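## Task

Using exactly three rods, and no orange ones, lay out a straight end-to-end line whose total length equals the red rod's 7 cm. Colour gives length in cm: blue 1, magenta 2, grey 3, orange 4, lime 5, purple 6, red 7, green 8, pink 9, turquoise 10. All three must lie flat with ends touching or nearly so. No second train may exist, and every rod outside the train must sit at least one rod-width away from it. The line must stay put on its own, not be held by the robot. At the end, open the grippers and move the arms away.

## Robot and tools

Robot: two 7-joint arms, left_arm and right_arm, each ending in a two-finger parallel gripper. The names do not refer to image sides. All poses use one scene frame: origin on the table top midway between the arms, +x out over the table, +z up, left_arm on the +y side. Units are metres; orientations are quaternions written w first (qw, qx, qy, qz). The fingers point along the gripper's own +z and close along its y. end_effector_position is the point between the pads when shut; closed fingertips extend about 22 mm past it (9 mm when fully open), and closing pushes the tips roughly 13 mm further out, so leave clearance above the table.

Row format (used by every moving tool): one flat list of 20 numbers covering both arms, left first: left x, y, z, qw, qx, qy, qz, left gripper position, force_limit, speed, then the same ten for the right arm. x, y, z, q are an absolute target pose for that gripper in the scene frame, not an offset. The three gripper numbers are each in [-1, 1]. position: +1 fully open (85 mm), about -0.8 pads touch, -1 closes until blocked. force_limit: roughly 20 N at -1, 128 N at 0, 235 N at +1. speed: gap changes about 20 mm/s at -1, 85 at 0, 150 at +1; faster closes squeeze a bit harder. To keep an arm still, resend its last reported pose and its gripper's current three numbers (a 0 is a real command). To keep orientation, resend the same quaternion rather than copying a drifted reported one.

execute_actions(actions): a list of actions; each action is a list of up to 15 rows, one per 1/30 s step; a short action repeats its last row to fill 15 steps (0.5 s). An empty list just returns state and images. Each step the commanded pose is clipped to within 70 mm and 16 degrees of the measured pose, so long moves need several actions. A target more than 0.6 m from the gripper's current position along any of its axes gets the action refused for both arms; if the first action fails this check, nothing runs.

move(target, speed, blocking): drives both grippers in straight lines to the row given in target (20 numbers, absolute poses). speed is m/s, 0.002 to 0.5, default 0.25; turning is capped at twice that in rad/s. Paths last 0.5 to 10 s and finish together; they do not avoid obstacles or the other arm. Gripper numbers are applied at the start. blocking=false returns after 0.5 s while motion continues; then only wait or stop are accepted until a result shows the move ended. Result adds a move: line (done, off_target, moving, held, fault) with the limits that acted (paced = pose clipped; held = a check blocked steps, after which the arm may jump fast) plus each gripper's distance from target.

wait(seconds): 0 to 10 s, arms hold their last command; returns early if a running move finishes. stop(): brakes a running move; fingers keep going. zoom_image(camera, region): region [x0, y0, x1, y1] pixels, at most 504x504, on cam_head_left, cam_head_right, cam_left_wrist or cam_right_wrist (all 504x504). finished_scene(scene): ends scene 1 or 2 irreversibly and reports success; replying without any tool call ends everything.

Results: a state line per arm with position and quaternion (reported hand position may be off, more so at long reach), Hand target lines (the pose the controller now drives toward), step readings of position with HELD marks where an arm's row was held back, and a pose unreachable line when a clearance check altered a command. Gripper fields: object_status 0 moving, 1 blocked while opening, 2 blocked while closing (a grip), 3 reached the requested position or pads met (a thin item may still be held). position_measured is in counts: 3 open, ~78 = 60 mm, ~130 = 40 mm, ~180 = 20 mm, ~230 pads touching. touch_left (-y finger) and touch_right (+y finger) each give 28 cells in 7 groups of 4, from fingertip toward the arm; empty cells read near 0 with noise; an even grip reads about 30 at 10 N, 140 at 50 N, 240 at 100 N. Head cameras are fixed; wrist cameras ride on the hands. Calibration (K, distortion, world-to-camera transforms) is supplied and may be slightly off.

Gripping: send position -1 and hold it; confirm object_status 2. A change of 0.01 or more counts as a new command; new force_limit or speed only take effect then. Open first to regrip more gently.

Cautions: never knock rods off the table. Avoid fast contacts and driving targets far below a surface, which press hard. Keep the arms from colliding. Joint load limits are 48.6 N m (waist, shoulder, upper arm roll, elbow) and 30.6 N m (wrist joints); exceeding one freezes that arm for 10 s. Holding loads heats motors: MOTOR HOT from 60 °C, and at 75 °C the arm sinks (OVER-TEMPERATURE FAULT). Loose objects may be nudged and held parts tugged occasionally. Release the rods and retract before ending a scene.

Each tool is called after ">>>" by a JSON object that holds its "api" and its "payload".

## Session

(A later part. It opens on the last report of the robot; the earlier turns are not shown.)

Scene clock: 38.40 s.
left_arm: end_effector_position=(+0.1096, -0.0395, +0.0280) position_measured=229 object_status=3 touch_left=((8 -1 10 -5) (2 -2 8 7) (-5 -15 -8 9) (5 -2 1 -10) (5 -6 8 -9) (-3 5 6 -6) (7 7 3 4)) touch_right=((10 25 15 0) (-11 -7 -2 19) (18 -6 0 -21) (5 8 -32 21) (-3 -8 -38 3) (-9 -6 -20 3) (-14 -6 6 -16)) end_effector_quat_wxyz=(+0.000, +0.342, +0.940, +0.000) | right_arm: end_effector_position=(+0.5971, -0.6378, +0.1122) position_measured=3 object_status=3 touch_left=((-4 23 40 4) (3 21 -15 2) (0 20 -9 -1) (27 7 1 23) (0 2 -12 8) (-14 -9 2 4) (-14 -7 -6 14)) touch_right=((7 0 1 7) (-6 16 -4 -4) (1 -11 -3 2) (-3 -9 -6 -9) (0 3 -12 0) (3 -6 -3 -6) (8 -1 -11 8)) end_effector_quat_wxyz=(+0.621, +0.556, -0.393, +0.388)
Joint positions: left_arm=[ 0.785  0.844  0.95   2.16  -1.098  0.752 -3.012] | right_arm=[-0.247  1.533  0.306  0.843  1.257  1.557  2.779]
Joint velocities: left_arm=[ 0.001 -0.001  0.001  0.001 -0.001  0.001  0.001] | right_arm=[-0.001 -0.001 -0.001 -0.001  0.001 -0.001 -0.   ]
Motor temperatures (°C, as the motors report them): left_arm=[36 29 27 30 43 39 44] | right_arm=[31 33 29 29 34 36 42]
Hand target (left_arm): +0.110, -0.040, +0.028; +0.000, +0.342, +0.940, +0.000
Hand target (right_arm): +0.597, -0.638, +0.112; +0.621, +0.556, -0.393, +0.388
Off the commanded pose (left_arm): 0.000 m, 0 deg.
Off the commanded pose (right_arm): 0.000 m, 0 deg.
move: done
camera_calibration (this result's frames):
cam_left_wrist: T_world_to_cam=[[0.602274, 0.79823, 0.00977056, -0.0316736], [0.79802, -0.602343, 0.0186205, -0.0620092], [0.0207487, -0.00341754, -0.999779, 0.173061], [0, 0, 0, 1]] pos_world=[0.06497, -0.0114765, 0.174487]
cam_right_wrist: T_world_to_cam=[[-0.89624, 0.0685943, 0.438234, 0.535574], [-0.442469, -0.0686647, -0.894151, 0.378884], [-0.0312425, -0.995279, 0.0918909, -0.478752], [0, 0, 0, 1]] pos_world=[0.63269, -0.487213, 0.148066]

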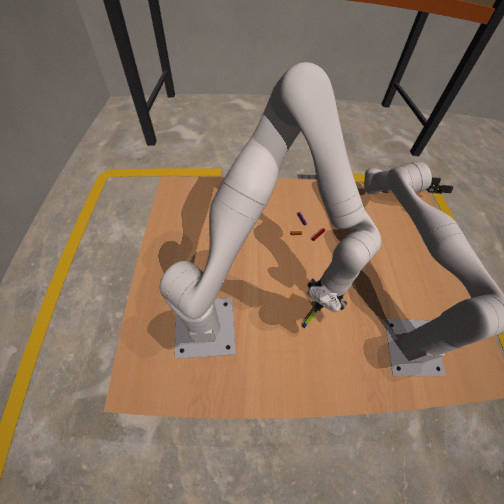

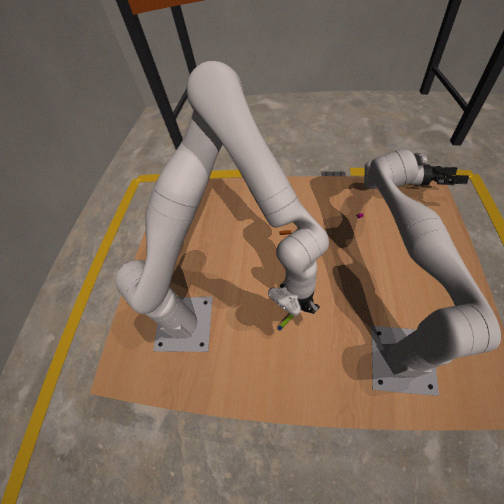

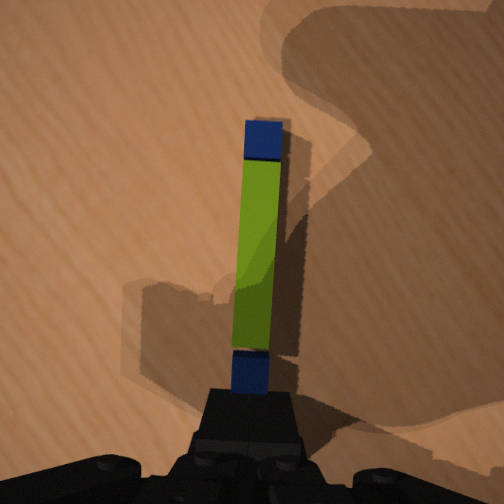

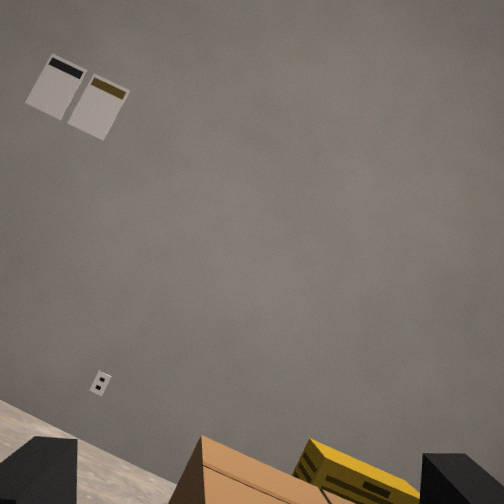

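The gap is about 1 mm, so I'll back off and lift clear.

>>> {"api": "move", "payload": {"target": [0.1125,-0.0420,0.028,0,0.3420,0.9397,0,-0.8,-0.5,0.5, 0.5971,-0.6378,0.1122,0.621,0.556,-0.393,0.388,1,0,0], "speed": 0.03}}

>>> {"api": "move", "payload": {"target": [0.1125,-0.0420,0.15,0,0.3420,0.9397,0,1,-0.5,0.5, 0.5971,-0.6378,0.1122,0.621,0.556,-0.393,0.388,1,0,0], "speed": 0.15}}

Scene clock: 39.23 s.
left_arm: end_effector_position=(+0.1125, -0.0420, +0.0280) position_measured=229 object_status=3 touch_left=((-5 -4 -4 -7) (1 -11 15 5) (-2 -11 2 14) (1 2 -4 2) (-7 -4 5 -12) (8 -7 9 6) (7 8 12 7)) touch_right=((-27 -10 -1 6) (-9 11 -11 -13) (0 -5 -3 10) (-47 -13 0 0) (8 -16 3 15) (-16 -20 -1 16) (10 14 24 11)) end_effector_quat_wxyz=(+0.000, +0.342, +0.940, -0.000) | right_arm: end_effector_position=(+0.5971, -0.6378, +0.1122) position_measured=3 object_status=3 touch_left=((5 -10 6 -20) (19 -2 8 8) (7 -19 -1 -2) (9 13 11 11) (-12 -7 16 8) (9 -13 -2 -6) (1 -20 -21 -44)) touch_right=((7 4 3 -5) (0 9 -12 -11) (0 -2 -2 16) (7 -5 10 8) (-2 -8 -1 6) (9 -4 -8 0) (2 4 -3 1)) end_effector_quat_wxyz=(+0.621, +0.556, -0.393, +0.388)
Joint positions: left_arm=[ 0.78   0.848  0.952  2.15  -1.094  0.758 -3.025] | right_arm=[-0.247  1.533  0.306  0.843  1.257  1.557  2.779]
Joint velocities: left_arm=[-0.001  0.001 -0.     0.     0.001 -0.001 -0.001] | right_arm=[-0.002  0.001  0.001  0.    -0.     0.001 -0.   ]
Motor temperatures (°C, as the motors report them): left_arm=[36 29 27 30 43 39 44] | right_arm=[31 33 29 29 34 36 42]
Hand target (left_arm): +0.112, -0.042, +0.028; -0.000, +0.342, +0.940, -0.000
Hand target (right_arm): +0.597, -0.638, +0.112; +0.621, +0.556, -0.393, +0.388
Off the commanded pose (left_arm): 0.000 m, 0 deg.
Off the commanded pose (right_arm): 0.000 m, 0 deg.
move: done
camera_calibration (this result's frames):
cam_left_wrist: T_world_to_cam=[[0.602455, 0.798094, 0.00972031, -0.0314242], [0.797883, -0.602523, 0.0186402, -0.0657592], [0.0207333, -0.0034742, -0.999779, 0.17302], [0, 0, 0, 1]] pos_world=[0.0678126, -0.0139408, 0.174513]
cam_right_wrist: T_world_to_cam=[[-0.89624, 0.0685942, 0.438234, 0.535574], [-0.442468, -0.0686649, -0.894152, 0.378884], [-0.0312423, -0.995279, 0.0918909, -0.478752], [0, 0, 0, 1]] pos_world=[0.63269, -0.487213, 0.148066]

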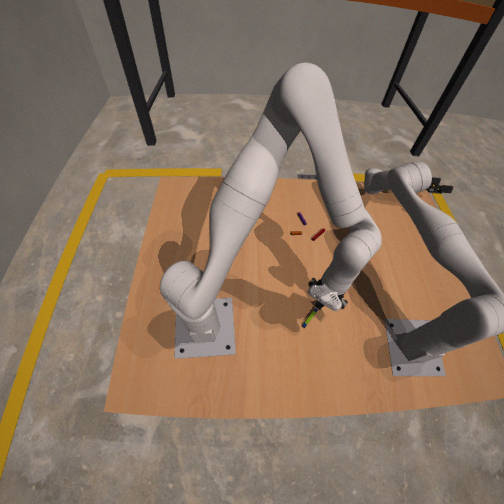

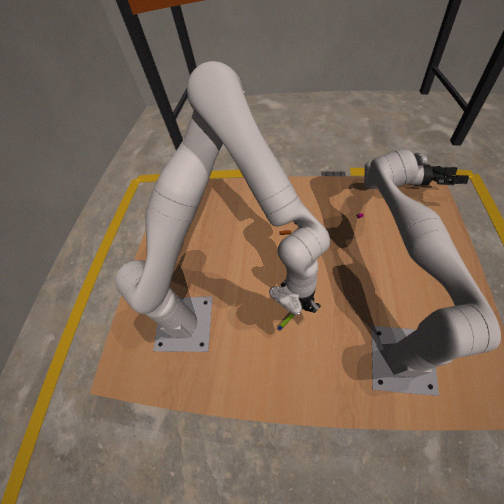

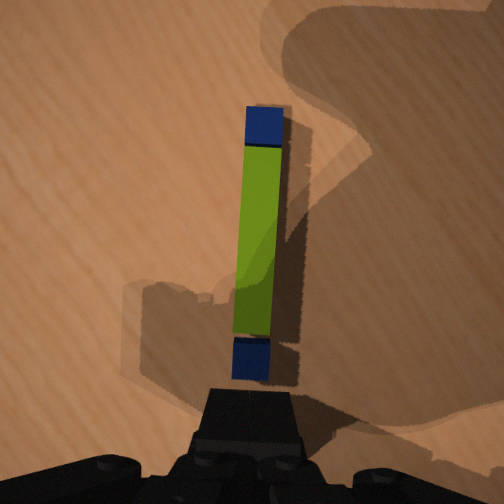

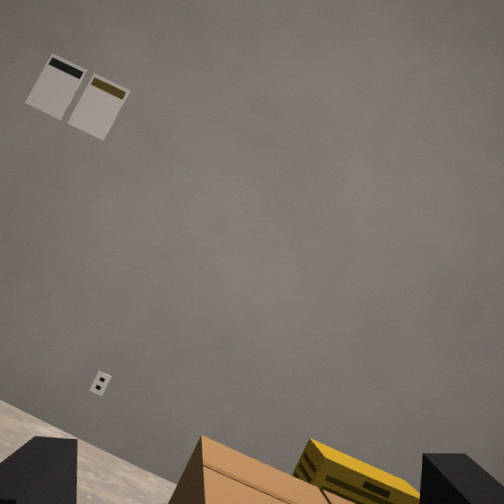

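Scene clock: 40.50 s.
left_arm: end_effector_position=(+0.1125, -0.0420, +0.1498) position_measured=3 object_status=3 touch_left=((-4 0 1 -5) (4 -1 4 5) (-2 -7 3 12) (4 -5 2 6) (8 1 8 -7) (-1 7 -1 -2) (5 11 -2 9)) touch_right=((19 15 -12 11) (-38 2 -37 -7) (16 -5 -1 8) (13 16 -13 20) (14 -20 2 10) (9 5 35 28) (14 18 -13 -11)) end_effector_quat_wxyz=(-0.000, +0.342, +0.940, +0.000) | right_arm: end_effector_position=(+0.5971, -0.6378, +0.1122) position_measured=3 object_status=3 touch_left=((9 -4 -7 10) (8 -9 15 12) (17 -10 -15 -4) (16 10 1 1) (9 8 -24 -6) (0 15 30 -2) (-1 -15 -17 -7)) touch_right=((2 7 3 -1) (-1 3 -7 -6) (-9 -5 0 13) (-1 -8 14 -2) (7 -11 11 10) (-1 3 -6 -5) (5 2 0 1)) end_effector_quat_wxyz=(+0.621, +0.556, -0.393, +0.388)
Joint positions: left_arm=[ 0.584  0.646  1.254  2.029 -0.734  1.023 -3.302] | right_arm=[-0.247  1.533  0.306  0.843  1.257  1.557  2.779]
Joint velocities: left_arm=[-0.003 -0.002  0.001 -0.001  0.    -0.001 -0.   ] | right_arm=[-0.001 -0.001 -0.     0.    -0.001  0.     0.   ]
Motor temperatures (°C, as the motors report them): left_arm=[36 29 27 30 43 39 44] | right_arm=[31 33 29 29 34 36 42]
Hand target (left_arm): +0.113, -0.042, +0.150; -0.000, +0.342, +0.940, +0.000
Hand target (right_arm): +0.597, -0.638, +0.112; +0.621, +0.556, -0.393, +0.388
Off the commanded pose (left_arm): 0.000 m, 0 deg.
Off the commanded pose (right_arm): 0.000 m, 0 deg.
move: done
camera_calibration (this result's frames):
cam_left_wrist: T_world_to_cam=[[0.602683, 0.797916, 0.0101664, -0.0327361], [0.797714, -0.602762, 0.0181719, -0.0679983], [0.0206276, -0.00284205, -0.999783, 0.294801], [0, 0, 0, 1]] pos_world=[0.0678917, -0.0140283, 0.296305]
cam_right_wrist: T_world_to_cam=[[-0.89624, 0.0685943, 0.438235, 0.535574], [-0.442469, -0.0686648, -0.894151, 0.378884], [-0.0312424, -0.995279, 0.091891, -0.478752], [0, 0, 0, 1]] pos_world=[0.63269, -0.487213, 0.148066]

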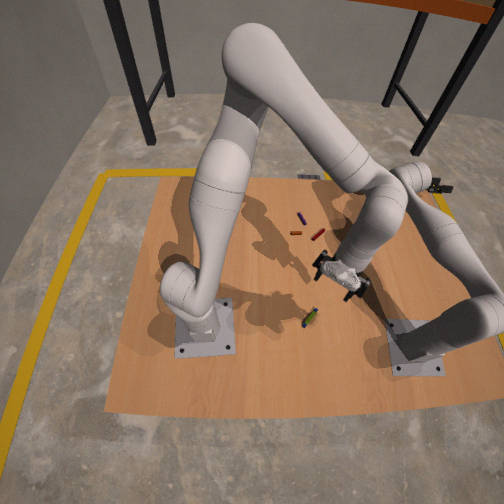

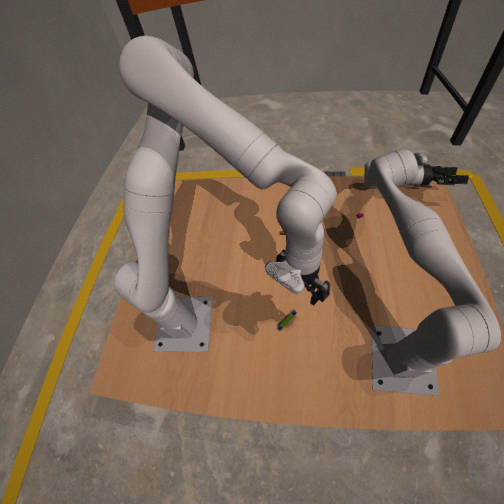

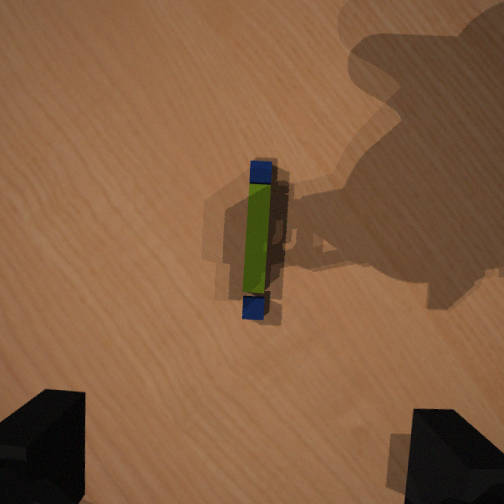

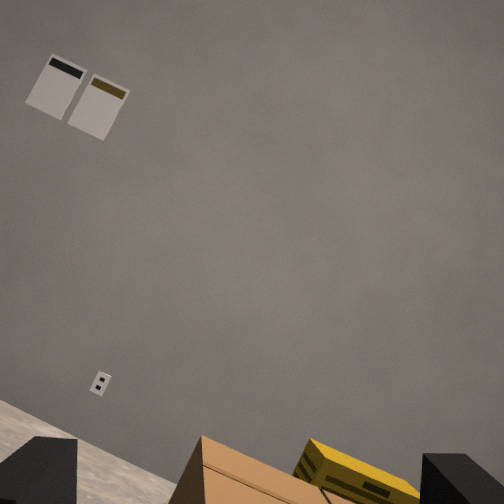

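>>> {"api": "finished_scene", "payload": {"scene": 2}}

The scene is finished: the task was done.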